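## Task

Arrange the nests so that N1 holds plate M06, N2 holds plate M60 and N3 holds plate M09. Every plate has to lie level within its nest's locator features, oriented so its well A1 sits at the nest corner labelled A1. Each placement must stay put without the robot supporting it. Afterwards, open the gripper and withdraw the hand.

## Robot and tools

Robot: a single four-axis SCARA-style plate mover. Joints from base outward: lift (prismatic, 0.000 to 0.550 m), shoulder (-2.000 to 2.000 rad), elbow (-2.800 to 2.800 rad), wrist yaw (-12.566 to 12.566 rad), plus a two-pad parallel gripper. The hand always stays level; it can only translate and rotate about vertical. The commanded point, end_effector_position, is midway between the rubber pads, about 2 to 3 cm behind the fingertips. Fingers extend along the gripper's +x axis and close along its y axis. If the elbow reading gets within 0.4 rad of zero, the arm may fold and fault.

Scene: plates are told apart only by ID labels; A1 is at each plate's clipped corner. Nests stand in an arc around the base, in clockwise order seen from above: N1, OUT, N2, N3. OUT starts empty and is handy as a parking spot for swaps. Loose objects may occasionally get nudged by outside disturbances.

Frames: results report pose in the scene frame, origin on the table surface below the base, +z up, +y to the left when facing along +x. Printed positions can be slightly wrong, more so when reaching far. Motion commands, by contrast, are expressed in the gripper's own axes.

execute_actions(actions): a list of actions run in sequence. Each action is a table of 0 to 15 rows; each row lasts one control step (1/30 s) and a short table repeats its final row until 15 steps are used (0.5 s per action). A row is five numbers, each in [-1, 1]: dx, dy, dz, rz, opening. The first four are an offset in gripper axes relative to the gripper's measured pose when that action began (for a call's first action, the last pose reported in this scene); every row refers to that same starting pose, not to the preceding row. Scale: 1.0 equals 0.6 m of translation or 180 degrees of turn; positive rz rotates from +x toward +y. opening is absolute, not an offset: +1 fully open (0.140 m), -1 closed (pads still 0.066 m apart). Closing fully takes at least roughly 0.6 s. Each step the target is clipped to within 70 mm and 16 degrees of the measured pose, so large offsets need several actions. An empty list just returns state and images.

move(target, speed, blocking): drives the gripper in a straight line toward one row of the same five numbers, an offset in gripper axes from the pose in the scene's latest result showing one; opening is absolute and applied at the start. speed is in m/s, 0.002 to 0.5 (default 0.25); rotation is capped at twice that in rad/s. Paths last 0.5 to 10 s and are cut off at 10 s. The path ignores obstacles, and the real hand lags, deviates and may overshoot speed, especially with the arm near straight. Faster motion and targets placed deeper past a contact mean harder impacts. The result adds a "move:" line: done (settled near target) or off_target, moving, held, fault; limits=paced means the sent pose was clipped, limits=held means a safety check paused some steps (after which the arm may speed up sharply). The distance to target is also reported. blocking=false returns after 0.5 s while motion continues; check with wait(0), and call wait or stop before issuing further actions or moves.

wait(seconds): 0 to 10 s, holding the last command; returns early if a running move finishes. stop(): brakes a running move; it needs stopping distance, and the fingers keep moving. zoom_image(camera, region): camera is cam_high (672x504), cam_low (672x504) or cam_wrist (504x504); region is [x0, y0, x1, y1] in pixels from the top-left, at most 504 by 504. finished_scene(scene): ends the given scene irreversibly and reports success.

Result lines: the state line gives end_effector_position (m) and end_effector_quat_wxyz. Joint positions lists lift, shoulder, elbow, wrist yaw, then pad gap in metres. grip_measured is the finger opening on the command scale; it may carry a constant error near 1 mm. Hand target is the pose the controller is currently chasing. Step readings list positions during actions, with HELD marking held-back steps. "pose unreachable" means the clearance check altered or blocked the command. MOTOR HOT appears from 85 °C; at 100 °C an OVER-TEMPERATURE FAULT brakes the arm until it cools.

Gripping: to hold, command an opening roughly 0.04 below grip_measured; a smaller difference grips more gently. Pads push up to about 18 N each; closing fast can press harder and even spring open.

Cautions: if contact torque reaches a joint's load limit (lift 55.8 N, shoulder 8.37 N m, elbow 4.18 N m, wrist yaw 1.39 N m, held weight included) the arm halts for 10 s and the rest of the call is dropped. Since offsets come from the measured pose, repeating a small push against something solid does not go deeper, but against something yielding it does. Lower plates gently; a few millimetres of drop is fine, a longer fall is a failure. Never knock anything off the table. Avoid hard hits, slams and long loaded holds that heat motors. The robot keeps its last command while you compose replies. Finish by opening and lifting clear so nothing depends on the gripper.

Each tool is called as name([rows], argument=value, ...), one row to a line, values as JSON.

## Session

execute_actions(actions=[])

Scene clock: 0.00 s.
end_effector_position=(+0.5096, -0.1083, +0.4541) grip_measured=+1.00 end_effector_quat_wxyz=(+0.579, +0.000, +0.000, +0.815)
Joint positions: [ 0.449 -0.082  2.091 -0.102  0.14 ]
Motor temperatures (°C, as the motors report them): [25 20 22 19]
Hand target: +0.510, -0.108, +0.454; +0.579, +0.000, +0.000, +0.815

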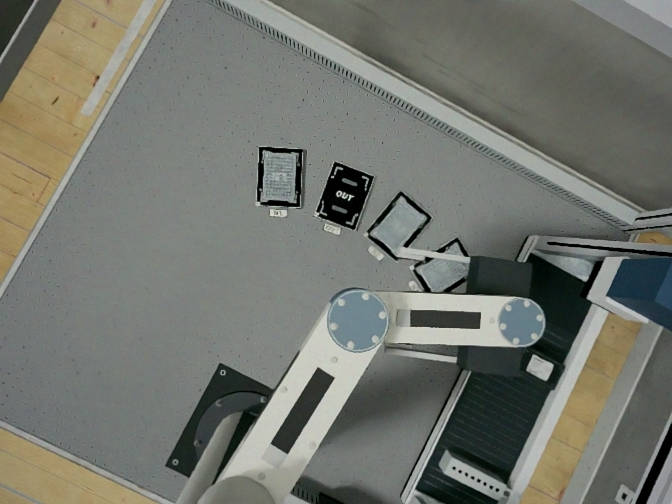

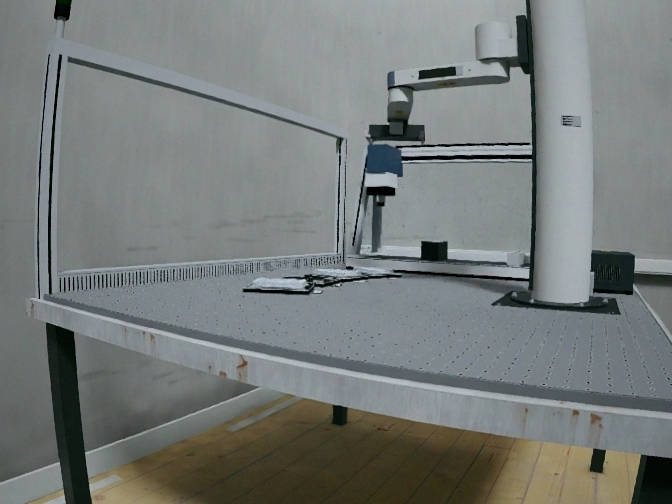

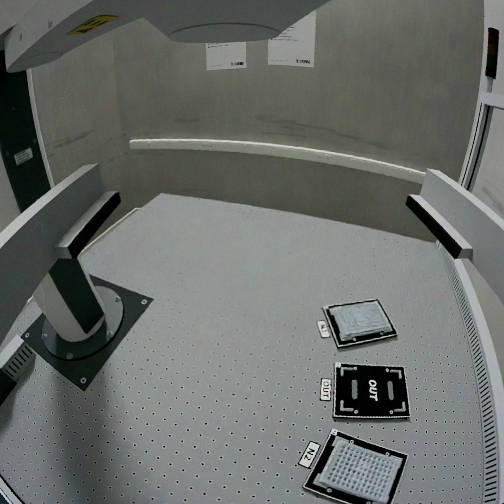

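zoom_image(camera="cam_high", region=[240, 130, 500, 310])

zoom_image(camera="cam_wrist", region=[280, 280, 440, 504])

zoom_image(camera="cam_low", region=[230, 230, 450, 310])

Region (240, 130, 500, 310) of cam_high's 672x504 image, scaled by 1.938, with more detail than that image has; it fills the top 349 rows of this view, and the rest is white.

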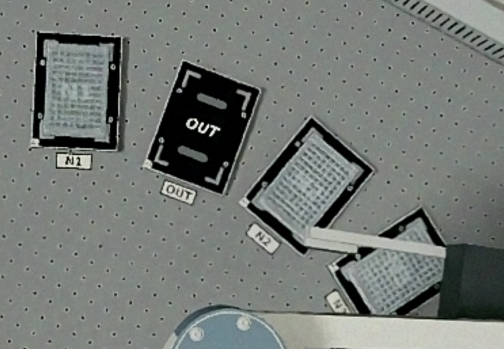

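Region (280, 280, 440, 504) of cam_wrist's 504x504 image, scaled by 2.250, with more detail than that image has; it fills the left 360 columns of this view, and the rest is white.

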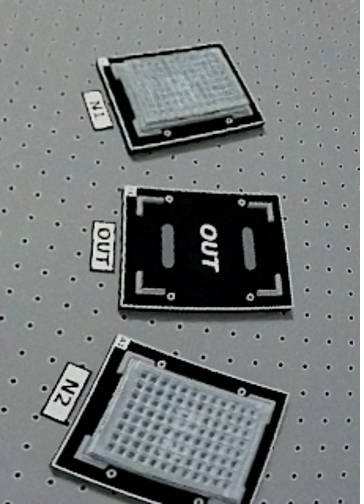

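Region (230, 230, 450, 310) of cam_low's 672x504 image, scaled by 2.291, with more detail than that image has; it fills the top 183 rows of this view, and the rest is white.

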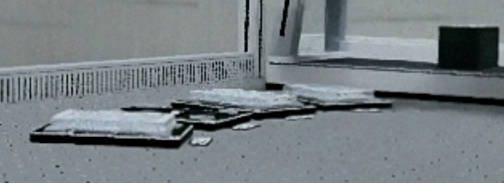

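move(target=[0.435,-0.161,-0.583,-0.459,1], speed=0.4)

Scene clock: 3.53 s.
end_effector_position=(+0.5151, +0.1703, +0.1043) grip_measured=+1.00 end_effector_quat_wxyz=(+0.973, +0.000, +0.000, +0.230)
Joint positions: [ 0.099  1.411  0.949 -1.896  0.14 ]
Motor temperatures (°C, as the motors report them): [25 20 22 19]
Hand target: +0.515, +0.170, +0.104; +0.973, +0.000, +0.000, +0.230
Off the commanded pose: 0.000 m, 0 deg.
move: done

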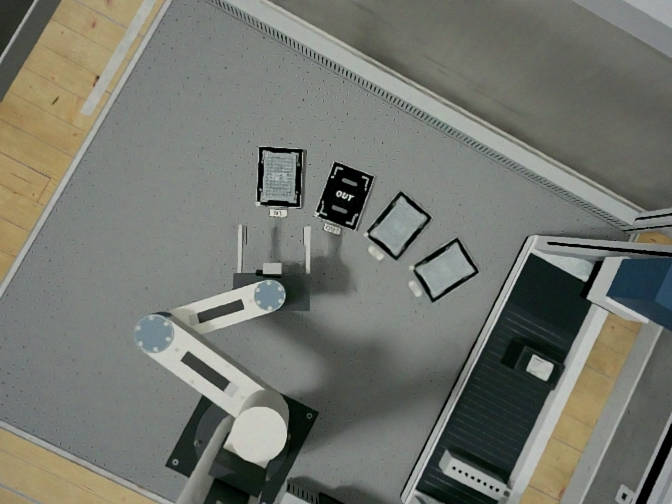

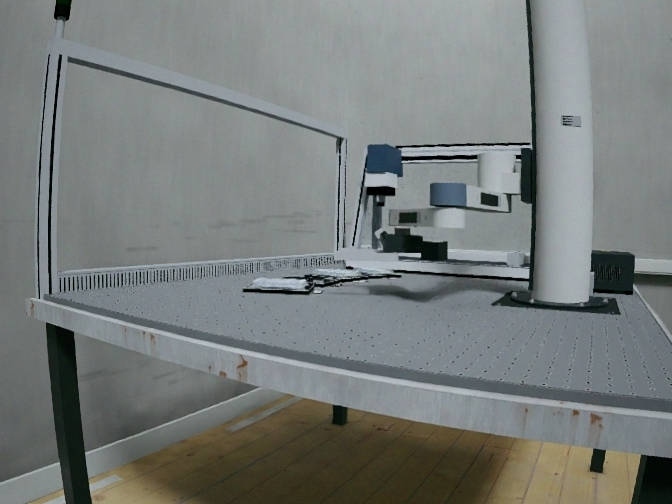

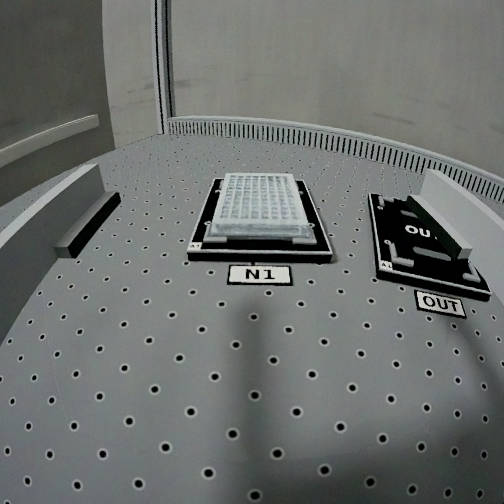

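zoom_image(camera="cam_wrist", region=[170, 150, 350, 300])

zoom_image(camera="cam_high", region=[350, 180, 500, 310])

zoom_image(camera="cam_low", region=[235, 255, 415, 305])

Region (170, 150, 350, 300) of cam_wrist's 504x504 image, scaled by 2.800, with more detail than that image has.

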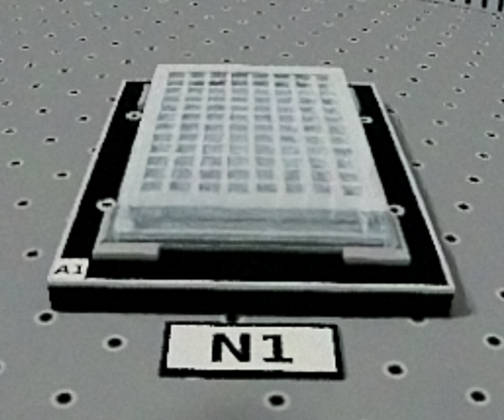

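Region (350, 180, 500, 310) of cam_high's 672x504 image, scaled by 3.360, with more detail than that image has; it fills the top 437 rows of this view, and the rest is white.

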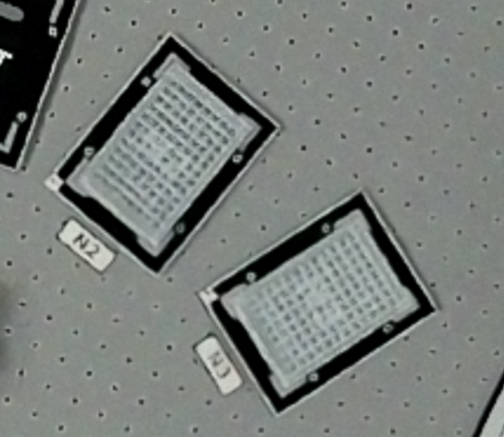

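Region (235, 255, 415, 305) of cam_low's 672x504 image, scaled by 2.800, with more detail than that image has.

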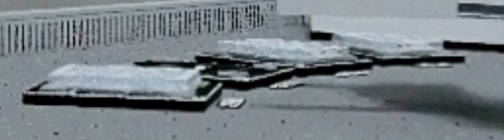

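move(target=[0.2,-0.003,-0.065,0,0.4], speed=0.3)

zoom_image(camera="cam_low", region=[235, 245, 355, 305])

Scene clock: 5.90 s.
end_effector_position=(+0.6232, +0.2224, +0.0652) grip_measured=+0.40 end_effector_quat_wxyz=(+0.973, +0.000, +0.000, +0.231)
Joint positions: [ 0.06   1.187  1.525 -2.246  0.118]
Motor temperatures (°C, as the motors report them): [25 20 22 19]
Hand target: +0.623, +0.222, +0.065; +0.973, +0.000, +0.000, +0.230
Off the commanded pose: 0.000 m, 0 deg.
move: done

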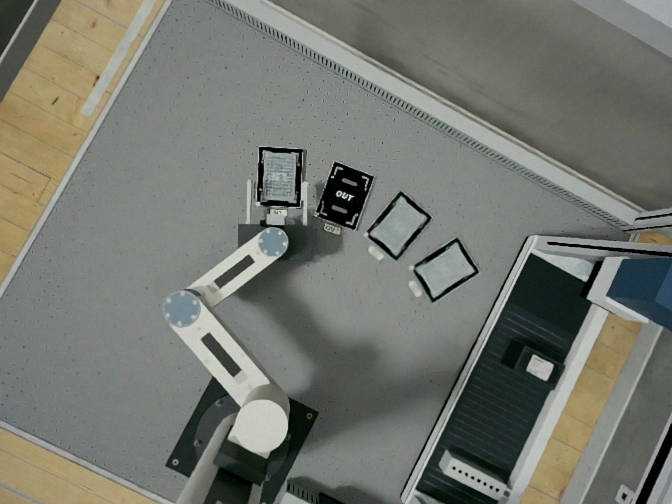

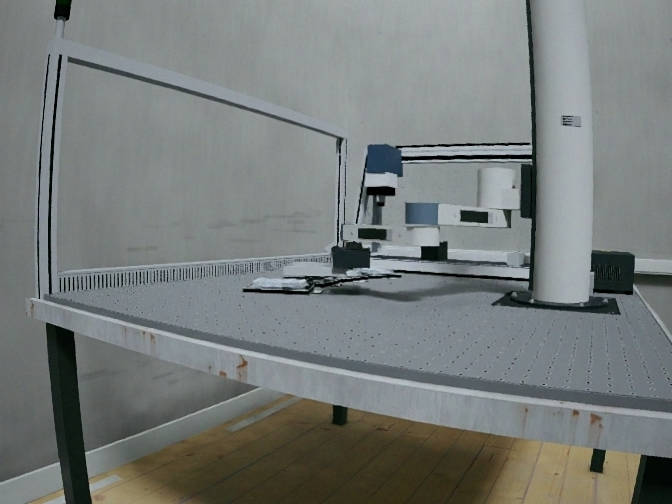

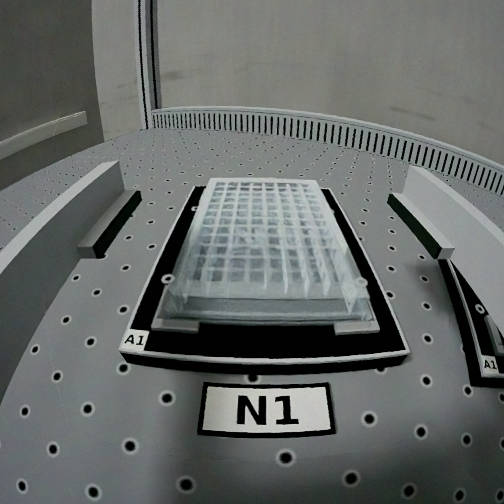

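Region (235, 245, 355, 305) of cam_low's 672x504 image, scaled by 4.200, with more detail than that image has.

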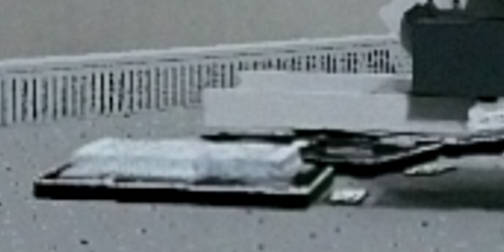

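move(target=[0.077,-0.002,-0.03,-0.007,0.2], speed=0.15)

zoom_image(camera="cam_low", region=[235, 245, 355, 305])

zoom_image(camera="cam_high", region=[230, 130, 330, 230])

Scene clock: 7.37 s.
end_effector_position=(+0.6651, +0.2422, +0.0472) grip_measured=+0.20 end_effector_quat_wxyz=(+0.975, +0.000, +0.000, +0.220)
Joint positions: [ 0.042  1.078  1.791 -2.425  0.11 ]
Motor temperatures (°C, as the motors report them): [25 20 22 19]
Hand target: +0.665, +0.242, +0.047; +0.976, +0.000, +0.000, +0.220
Off the commanded pose: 0.000 m, 0 deg.
move: done

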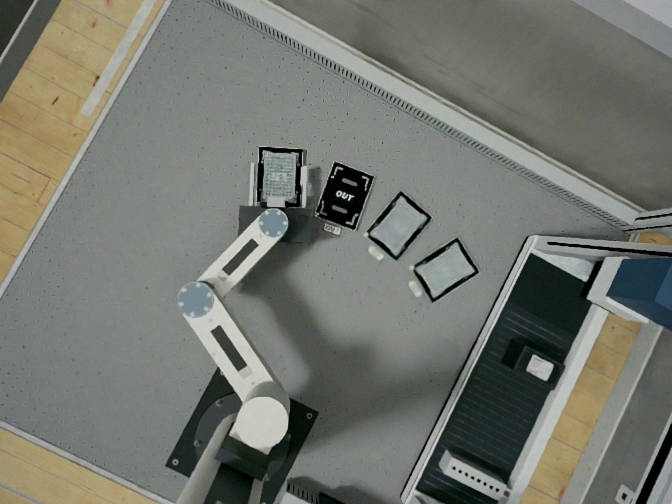

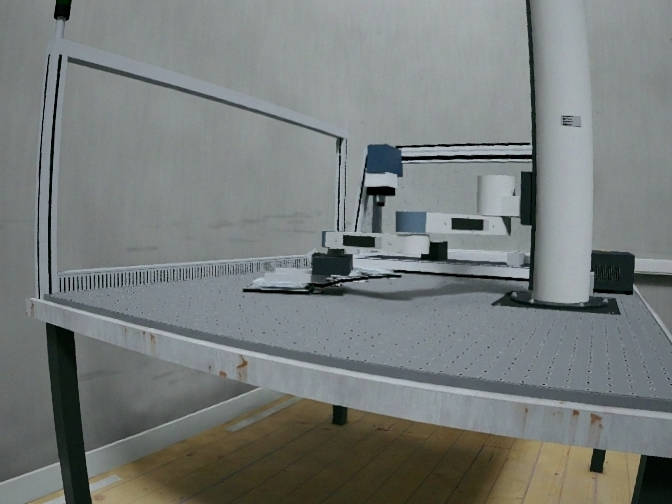

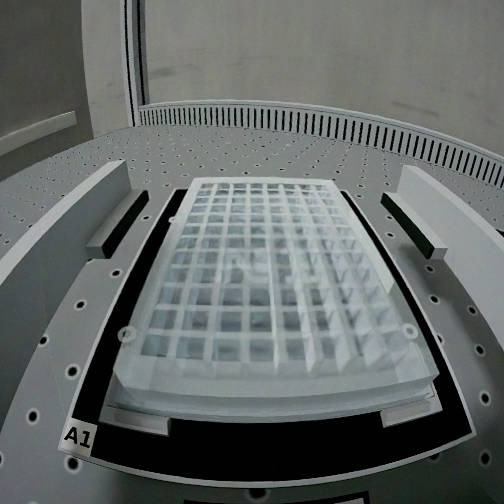

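Region (235, 245, 355, 305) of cam_low's 672x504 image, scaled by 4.200, with more detail than that image has.

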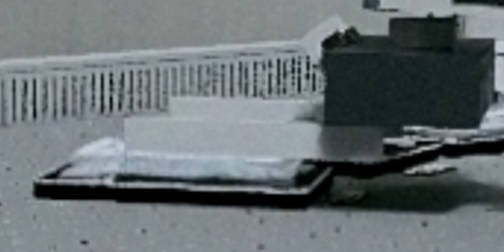

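Region (230, 130, 330, 230) of cam_high's 672x504 image, scaled by 5.040, with more detail than that image has.

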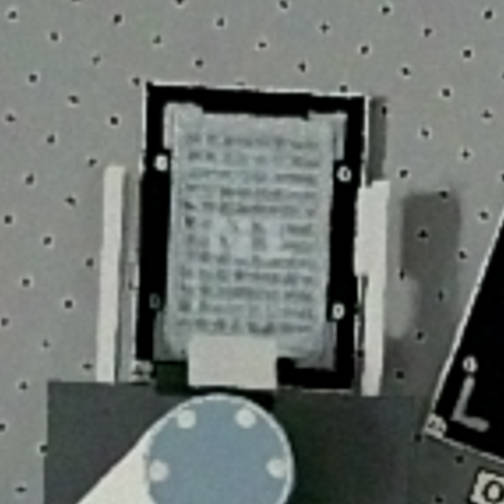

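move(target=[0,0.001,-0.022,0,-0.1], speed=0.05)

zoom_image(camera="cam_low", region=[235, 255, 335, 305])

Scene clock: 8.73 s.
end_effector_position=(+0.6648, +0.2426, +0.0340) grip_measured=-0.10 end_effector_quat_wxyz=(+0.975, +0.000, +0.000, +0.220)
Joint positions: [ 0.029  1.079  1.791 -2.426  0.099]
Motor temperatures (°C, as the motors report them): [25 20 22 19]
Hand target: +0.665, +0.243, +0.034; +0.975, +0.000, +0.000, +0.220
Off the commanded pose: 0.000 m, 0 deg.
move: done

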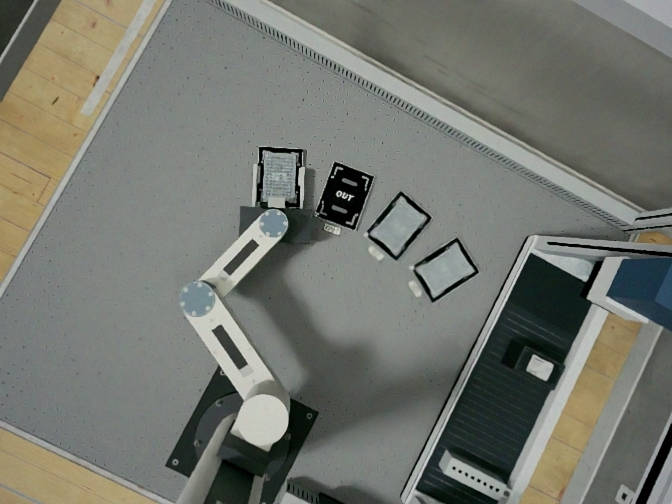

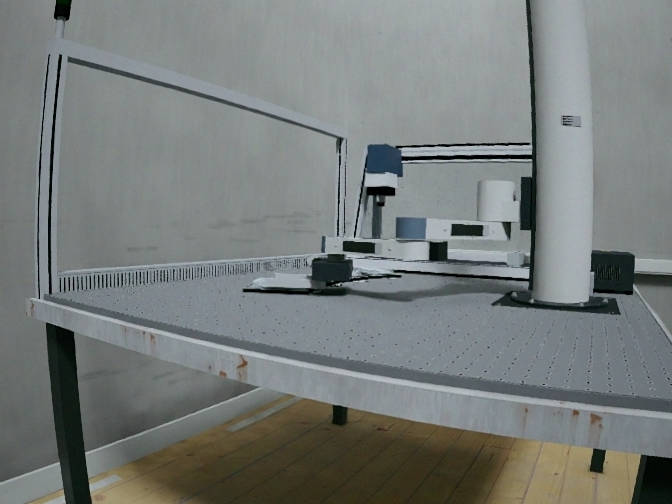

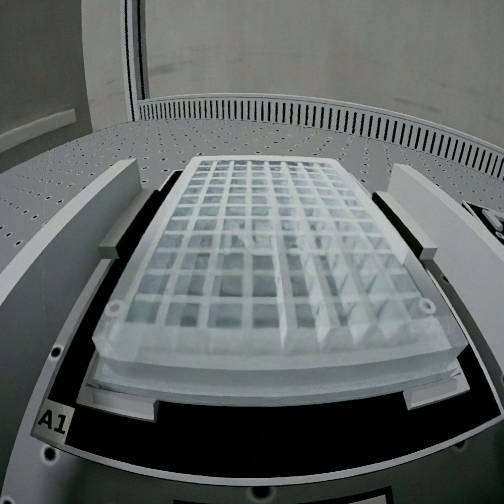

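Region (235, 255, 335, 305) of cam_low's 672x504 image, scaled by 5.040, with more detail than that image has.

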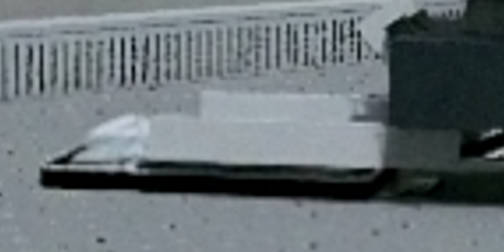

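execute_actions([
  [[0,0,0,0,-0.4]],
  [[0,0,0,0,-0.44],[0,0,0,0,-0.46],[0,0,0,0,-0.48],[0,0,0,0,-0.5],[0,0,0,0,-0.52],[0,0,0,0,-0.54],[0,0,0,0,-0.56]],
])

Scene clock: 9.93 s.
end_effector_position=(+0.6648, +0.2426, +0.0340) grip_measured=-0.55 end_effector_quat_wxyz=(+0.975, +0.000, +0.000, +0.220)
Joint positions: [ 0.029  1.079  1.791 -2.426  0.083]
Motor temperatures (°C, as the motors report them): [25 20 22 19]
Hand target: +0.665, +0.243, +0.034; +0.975, +0.000, +0.000, +0.220
Off the commanded pose: 0.000 m, 0 deg.
Step readings (end_effector_position; steps 1 to 15: 1st action; 16 to 30: 2nd action):
0: (+0.6648, +0.2426, +0.0340)
1: (+0.6648, +0.2426, +0.0340)
2: (+0.6648, +0.2426, +0.0340)
4: (+0.6648, +0.2426, +0.0340)
8: (+0.6648, +0.2426, +0.0340)
15: (+0.6648, +0.2426, +0.0340)
16: (+0.6648, +0.2426, +0.0340)
17: (+0.6648, +0.2426, +0.0340)
19: (+0.6648, +0.2426, +0.0340)
23: (+0.6648, +0.2426, +0.0340)
30: end_effector_position above

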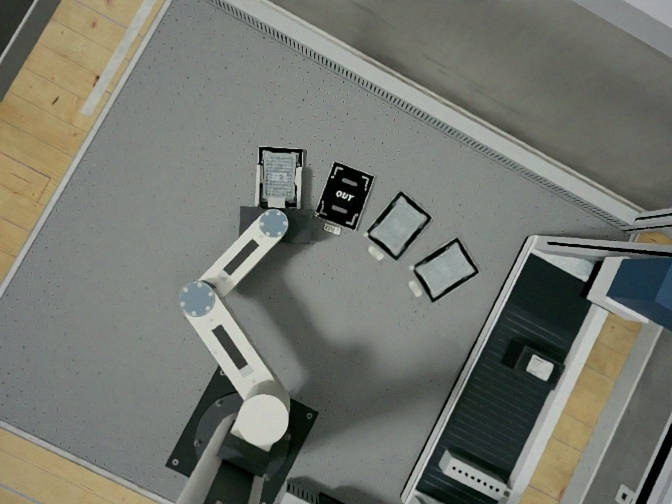

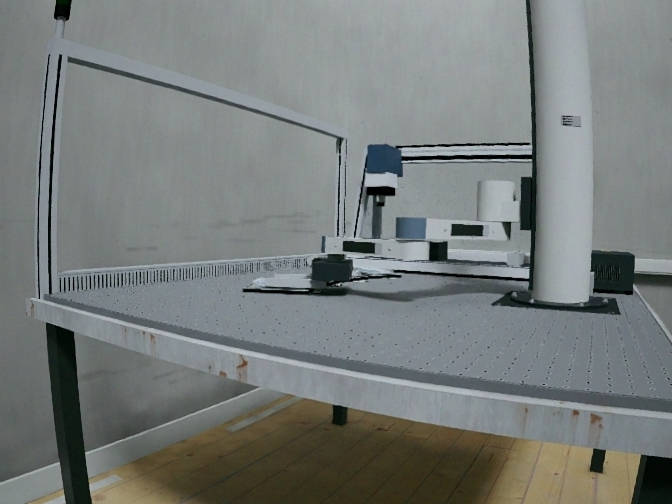

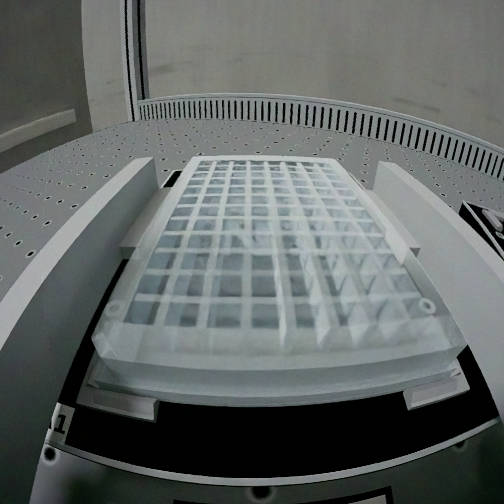

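execute_actions([
  [[0,0,0,0,-0.6]],
])

Scene clock: 10.63 s.
end_effector_position=(+0.6648, +0.2426, +0.0340) grip_measured=-0.55 end_effector_quat_wxyz=(+0.975, +0.000, +0.000, +0.220)
Joint positions: [ 0.029  1.079  1.791 -2.426  0.082]
Motor temperatures (°C, as the motors report them): [25 20 22 19]
Hand target: +0.665, +0.243, +0.034; +0.975, +0.000, +0.000, +0.220
Off the commanded pose: 0.000 m, 0 deg.
Step readings (end_effector_position):
0: (+0.6648, +0.2426, +0.0340)
1: (+0.6648, +0.2426, +0.0340)
2: (+0.6648, +0.2426, +0.0340)
4: (+0.6648, +0.2426, +0.0340)
8: (+0.6648, +0.2426, +0.0340)
15: end_effector_position above

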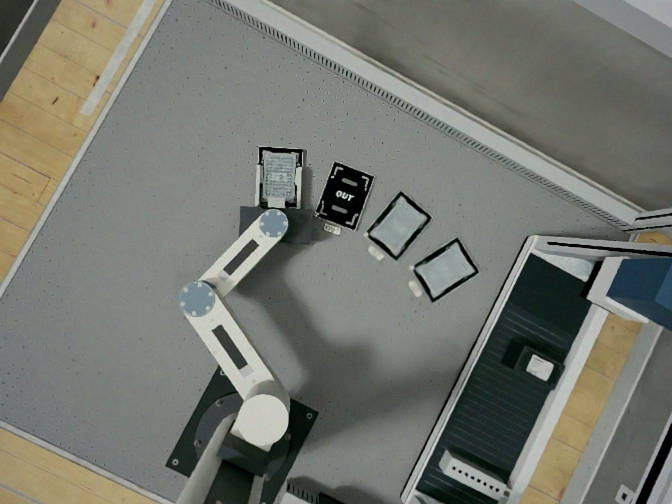

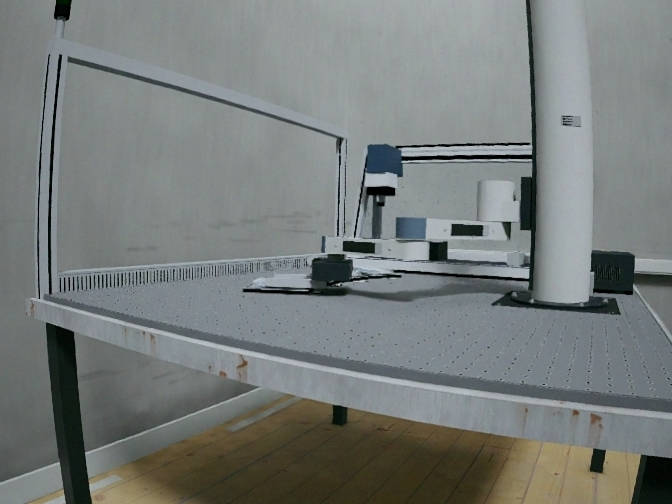

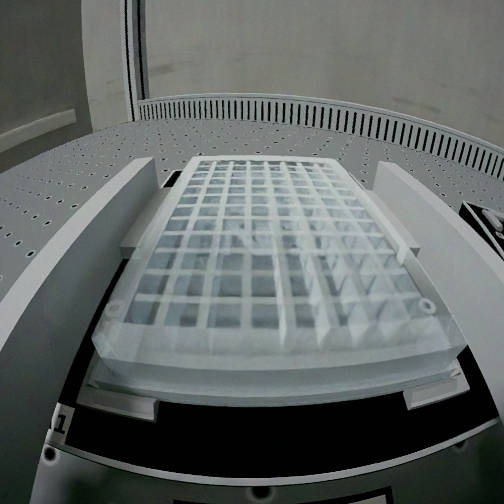

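move(target=[0,0,0.05,0,-0.6], speed=0.1)

move(target=[-0.1,0.43,0.05,0.389,-0.6], speed=0.35)

Scene clock: 12.00 s.
end_effector_position=(+0.6648, +0.2426, +0.0640) grip_measured=-0.55 end_effector_quat_wxyz=(+0.975, +0.000, +0.000, +0.220)
Joint positions: [ 0.059  1.079  1.791 -2.426  0.082]
Motor temperatures (°C, as the motors report them): [25 20 22 19]
Hand target: +0.665, +0.243, +0.064; +0.975, +0.000, +0.000, +0.220
Off the commanded pose: 0.000 m, 0 deg.
move: done

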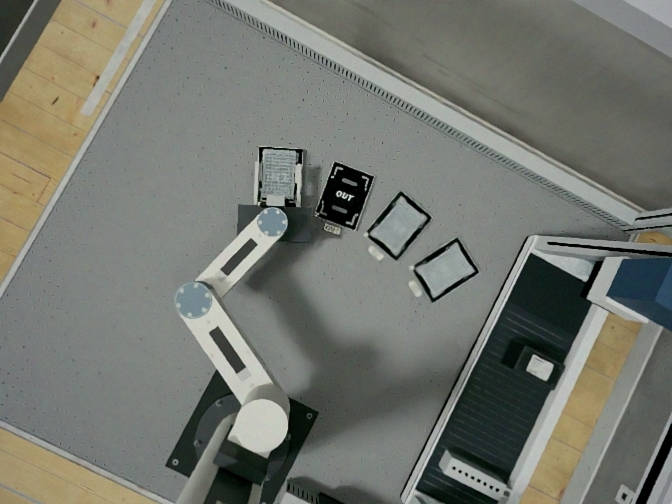

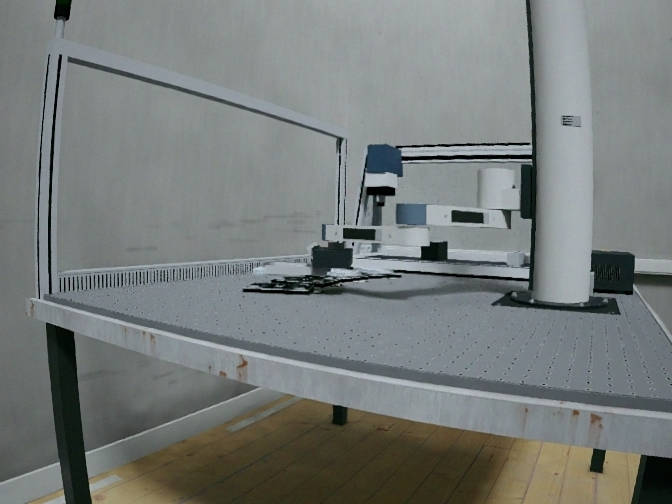

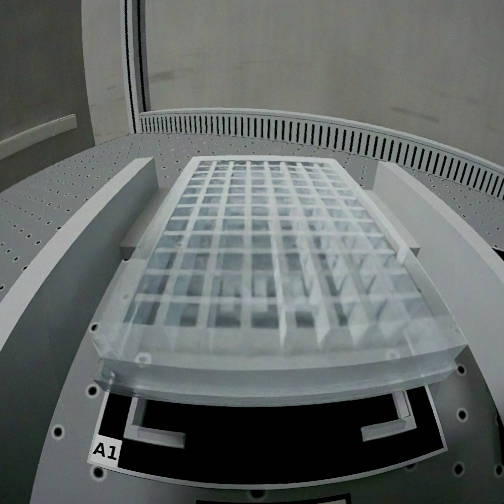

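Scene clock: 14.10 s.
end_effector_position=(+0.4998, +0.4500, +0.0940) grip_measured=-0.55 end_effector_quat_wxyz=(+0.672, +0.000, +0.000, +0.740)
Joint positions: [ 0.089  1.192  2.161 -1.687  0.082]
Motor temperatures (°C, as the motors report them): [25 20 22 19]
Hand target: +0.500, +0.450, +0.094; +0.673, +0.000, +0.000, +0.740
Off the commanded pose: 0.000 m, 0 deg.
move: done

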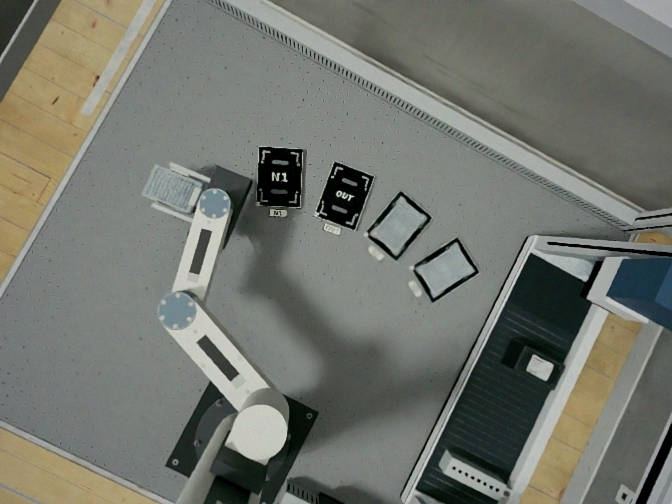

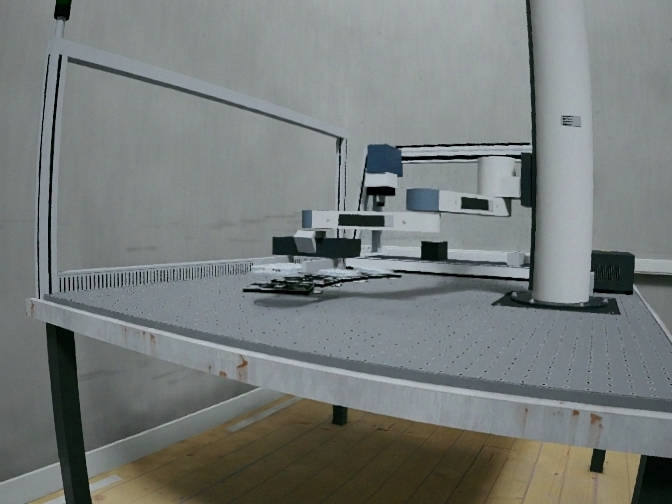

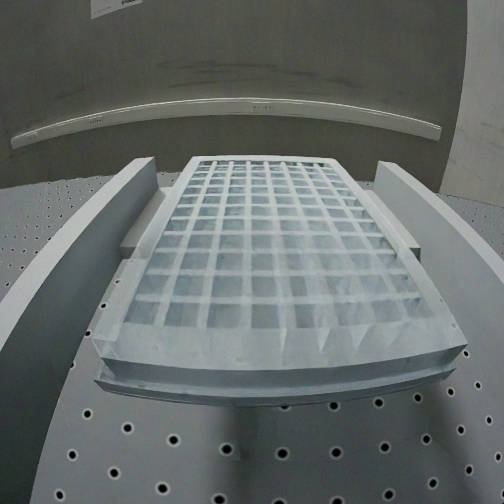

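zoom_image(camera="cam_low", region=[240, 250, 330, 290])

Region (240, 250, 330, 290) of cam_low's 672x504 image, scaled by 5.600, with more detail than that image has.

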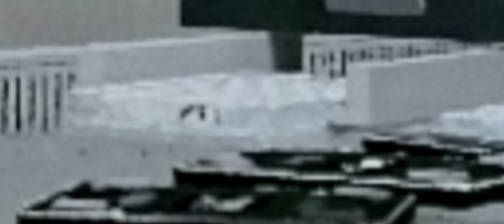

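move(target=[0.193,0.266,0,0.136,-0.6], speed=0.3)

Scene clock: 15.77 s.
end_effector_position=(+0.3297, +0.5501, +0.0940) grip_measured=-0.55 end_effector_quat_wxyz=(+0.500, +0.000, +0.000, +0.866)
Joint positions: [ 0.089  1.433  2.392 -1.73   0.082]
Motor temperatures (°C, as the motors report them): [25 20 22 19]
Hand target: +0.330, +0.550, +0.094; +0.500, +0.000, +0.000, +0.866
Off the commanded pose: 0.000 m, 0 deg.
move: done

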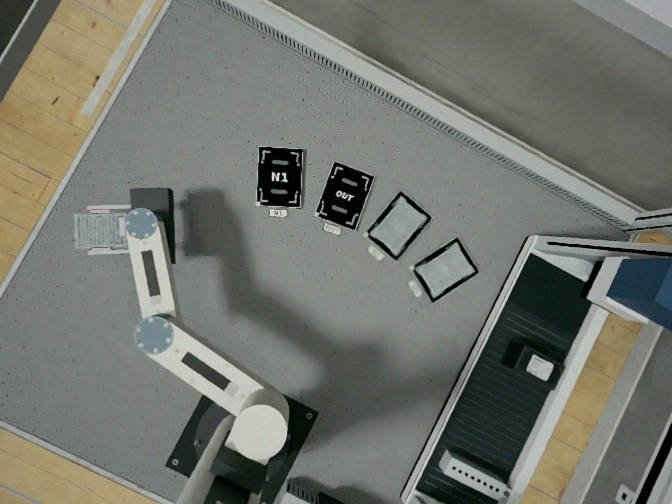

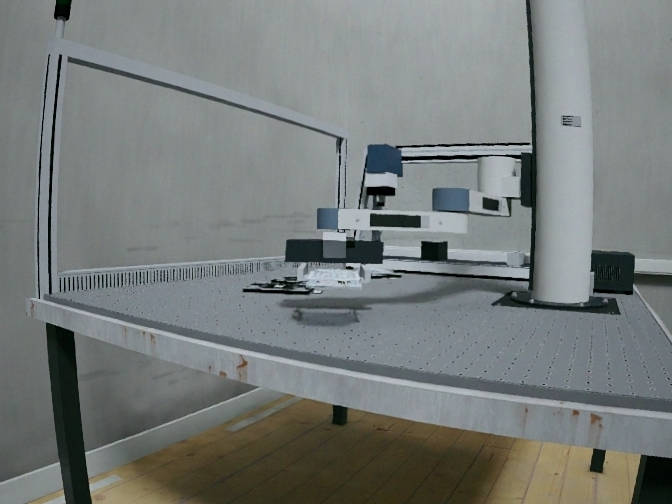

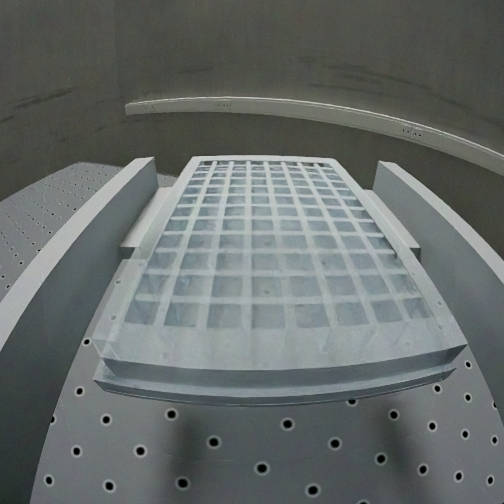

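zoom_image(camera="cam_low", region=[295, 262, 375, 297])

zoom_image(camera="cam_wrist", region=[70, 280, 230, 420])

zoom_image(camera="cam_high", region=[240, 135, 390, 245])

Region (295, 262, 375, 297) of cam_low's 672x504 image, scaled by 6.300, with more detail than that image has; it fills the top 220 rows of this view, and the rest is white.

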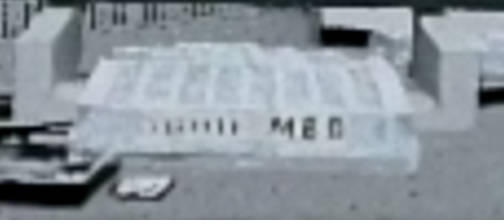

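Region (70, 280, 230, 420) of cam_wrist's 504x504 image, scaled by 3.150, with more detail than that image has; it fills the top 441 rows of this view, and the rest is white.

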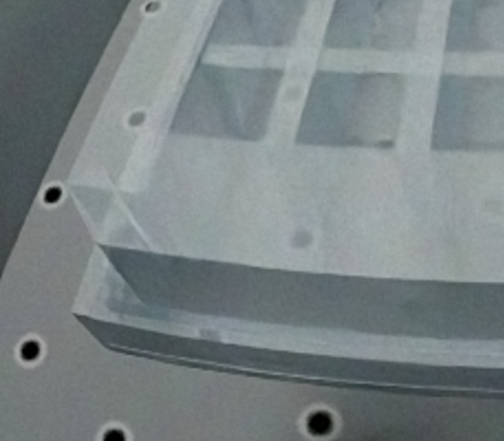

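Region (240, 135, 390, 245) of cam_high's 672x504 image, scaled by 3.360, with more detail than that image has; it fills the top 370 rows of this view, and the rest is white.

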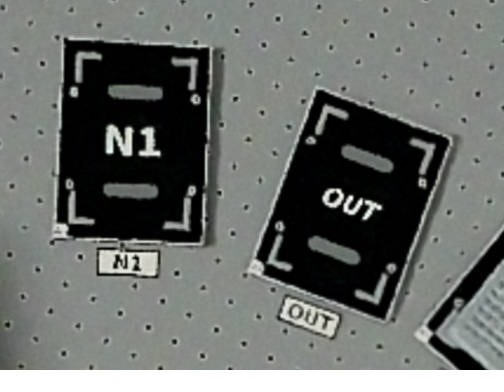

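move(target=[-1,-0.133,-0.05,-0.6206,-0.6], speed=0.4)

Scene clock: 20.43 s.
end_effector_position=(+0.6986, +0.0702, +0.0640) grip_measured=-0.55 end_effector_quat_wxyz=(+0.997, +0.000, +0.000, +0.072)
Joint positions: [ 0.059  0.791  1.681 -2.327  0.082]
Motor temperatures (°C, as the motors report them): [25 20 22 19]
Hand target: +0.699, +0.070, +0.064; +0.997, +0.000, +0.000, +0.072
Off the commanded pose: 0.000 m, 0 deg.
move: done

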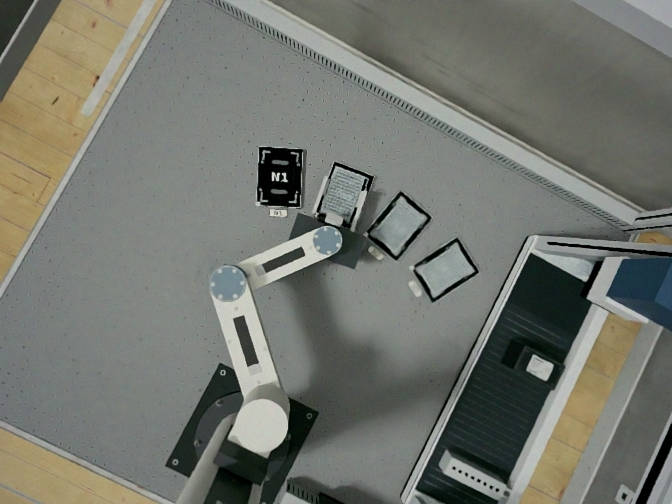

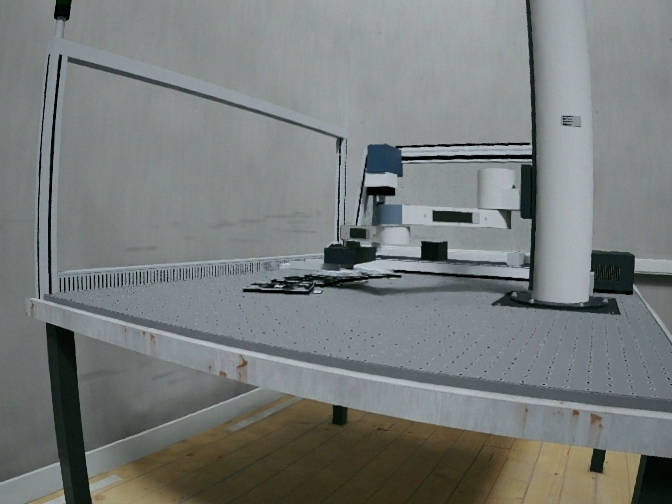

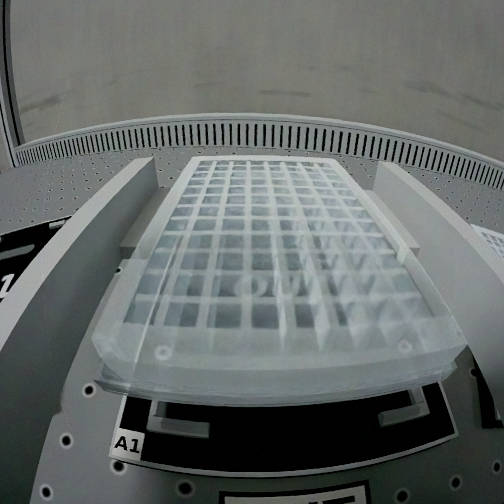

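move(target=[0.0067,-0.0125,0,0,-0.6], speed=0.1)

Scene clock: 21.57 s.
end_effector_position=(+0.7036, +0.0633, +0.0640) grip_measured=-0.55 end_effector_quat_wxyz=(+0.997, +0.000, +0.000, +0.072)
Joint positions: [ 0.059  0.761  1.705 -2.322  0.082]
Motor temperatures (°C, as the motors report them): [25 20 22 19]
Hand target: +0.704, +0.063, +0.064; +0.997, +0.000, +0.000, +0.072
Off the commanded pose: 0.000 m, 0 deg.
move: done

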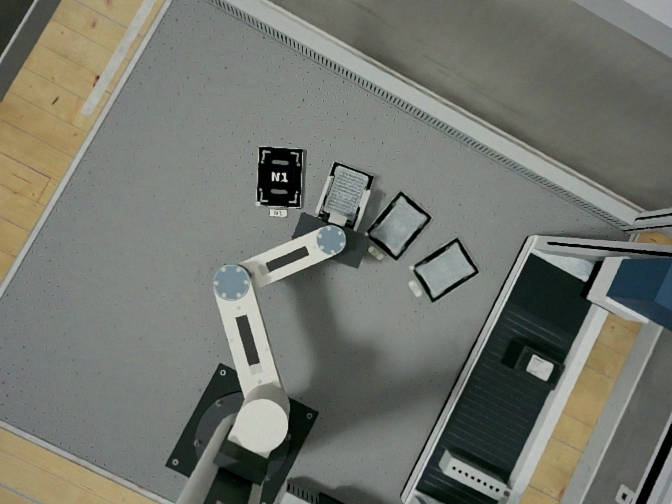

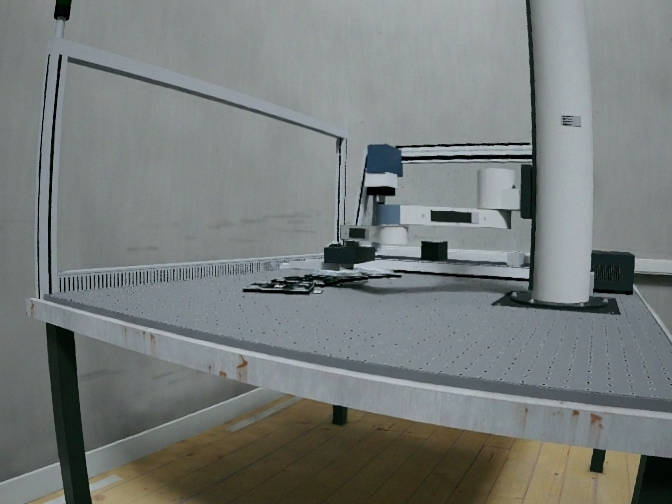

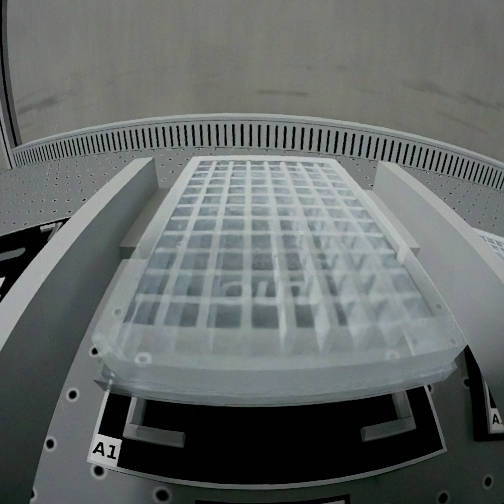

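move(target=[0,0,-0.04,0,-0.6], speed=0.06)

zoom_image(camera="cam_high", region=[305, 150, 385, 230])

Scene clock: 30.73 s.
end_effector_position=(+0.7036, +0.0633, +0.0399) grip_measured=-0.55 end_effector_quat_wxyz=(+0.997, +0.000, +0.000, +0.072)
Joint positions: [ 0.035  0.761  1.705 -2.322  0.082]
Motor temperatures (°C, as the motors report them): [25 20 22 19]
Hand target: +0.704, +0.063, +0.040; +0.997, +0.000, +0.000, +0.072
Off the commanded pose: 0.000 m, 0 deg.
move: done

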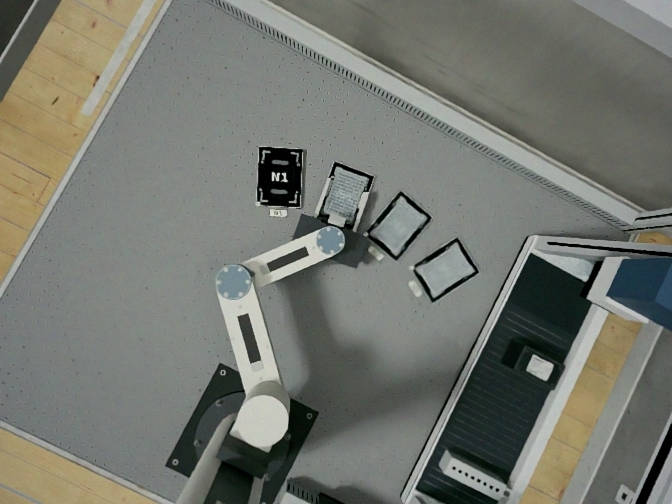

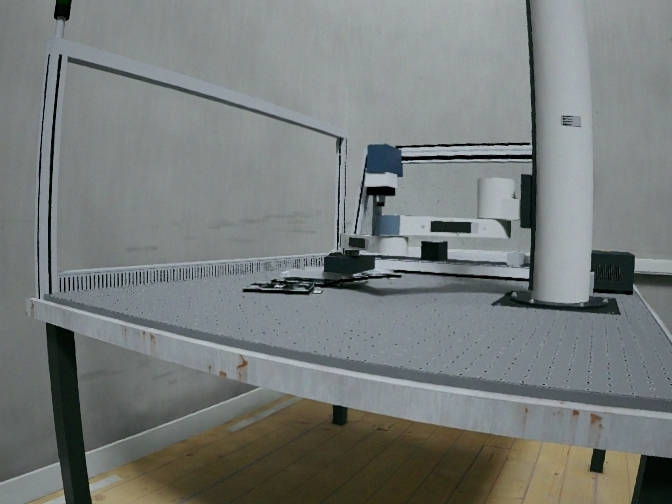

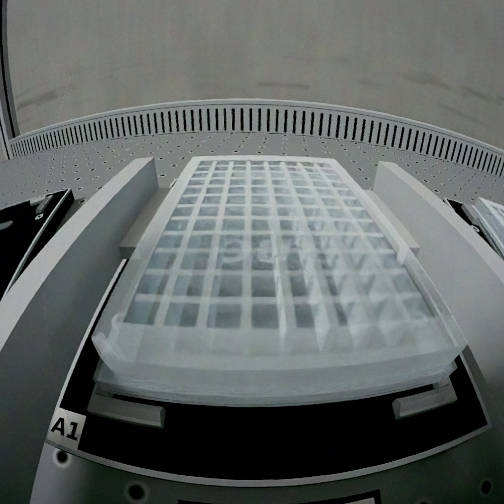

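Region (305, 150, 385, 230) of cam_high's 672x504 image, scaled by 6.300, with more detail than that image has.

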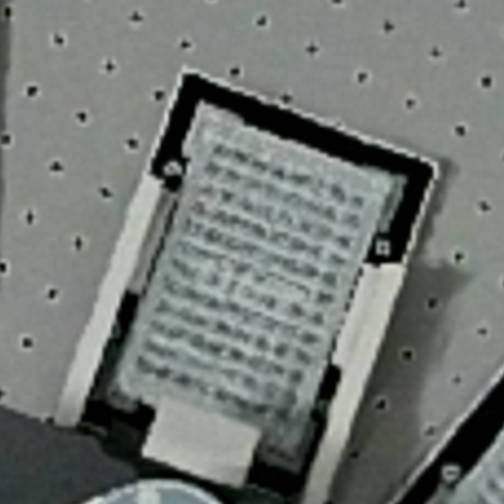

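zoom_image(camera="cam_wrist", region=[140, 130, 400, 240])

zoom_image(camera="cam_high", region=[325, 155, 380, 195])

Region (140, 130, 400, 240) of cam_wrist's 504x504 image, scaled by 1.938, with more detail than that image has; it fills the top 213 rows of this view, and the rest is white.

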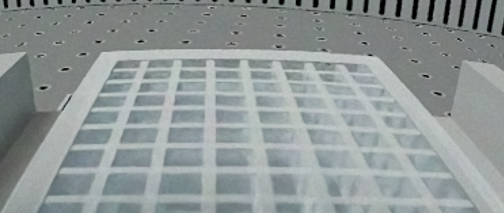

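Region (325, 155, 380, 195) of cam_high's 672x504 image, scaled by 9.164, with more detail than that image has; it fills the top 367 rows of this view, and the rest is white.

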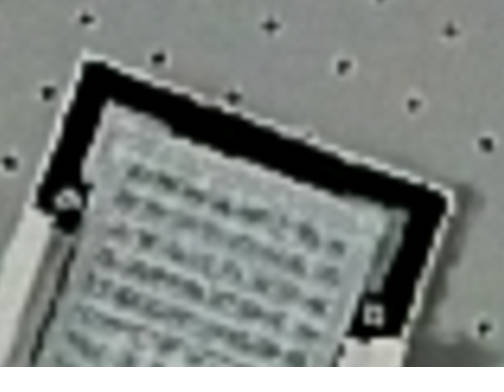

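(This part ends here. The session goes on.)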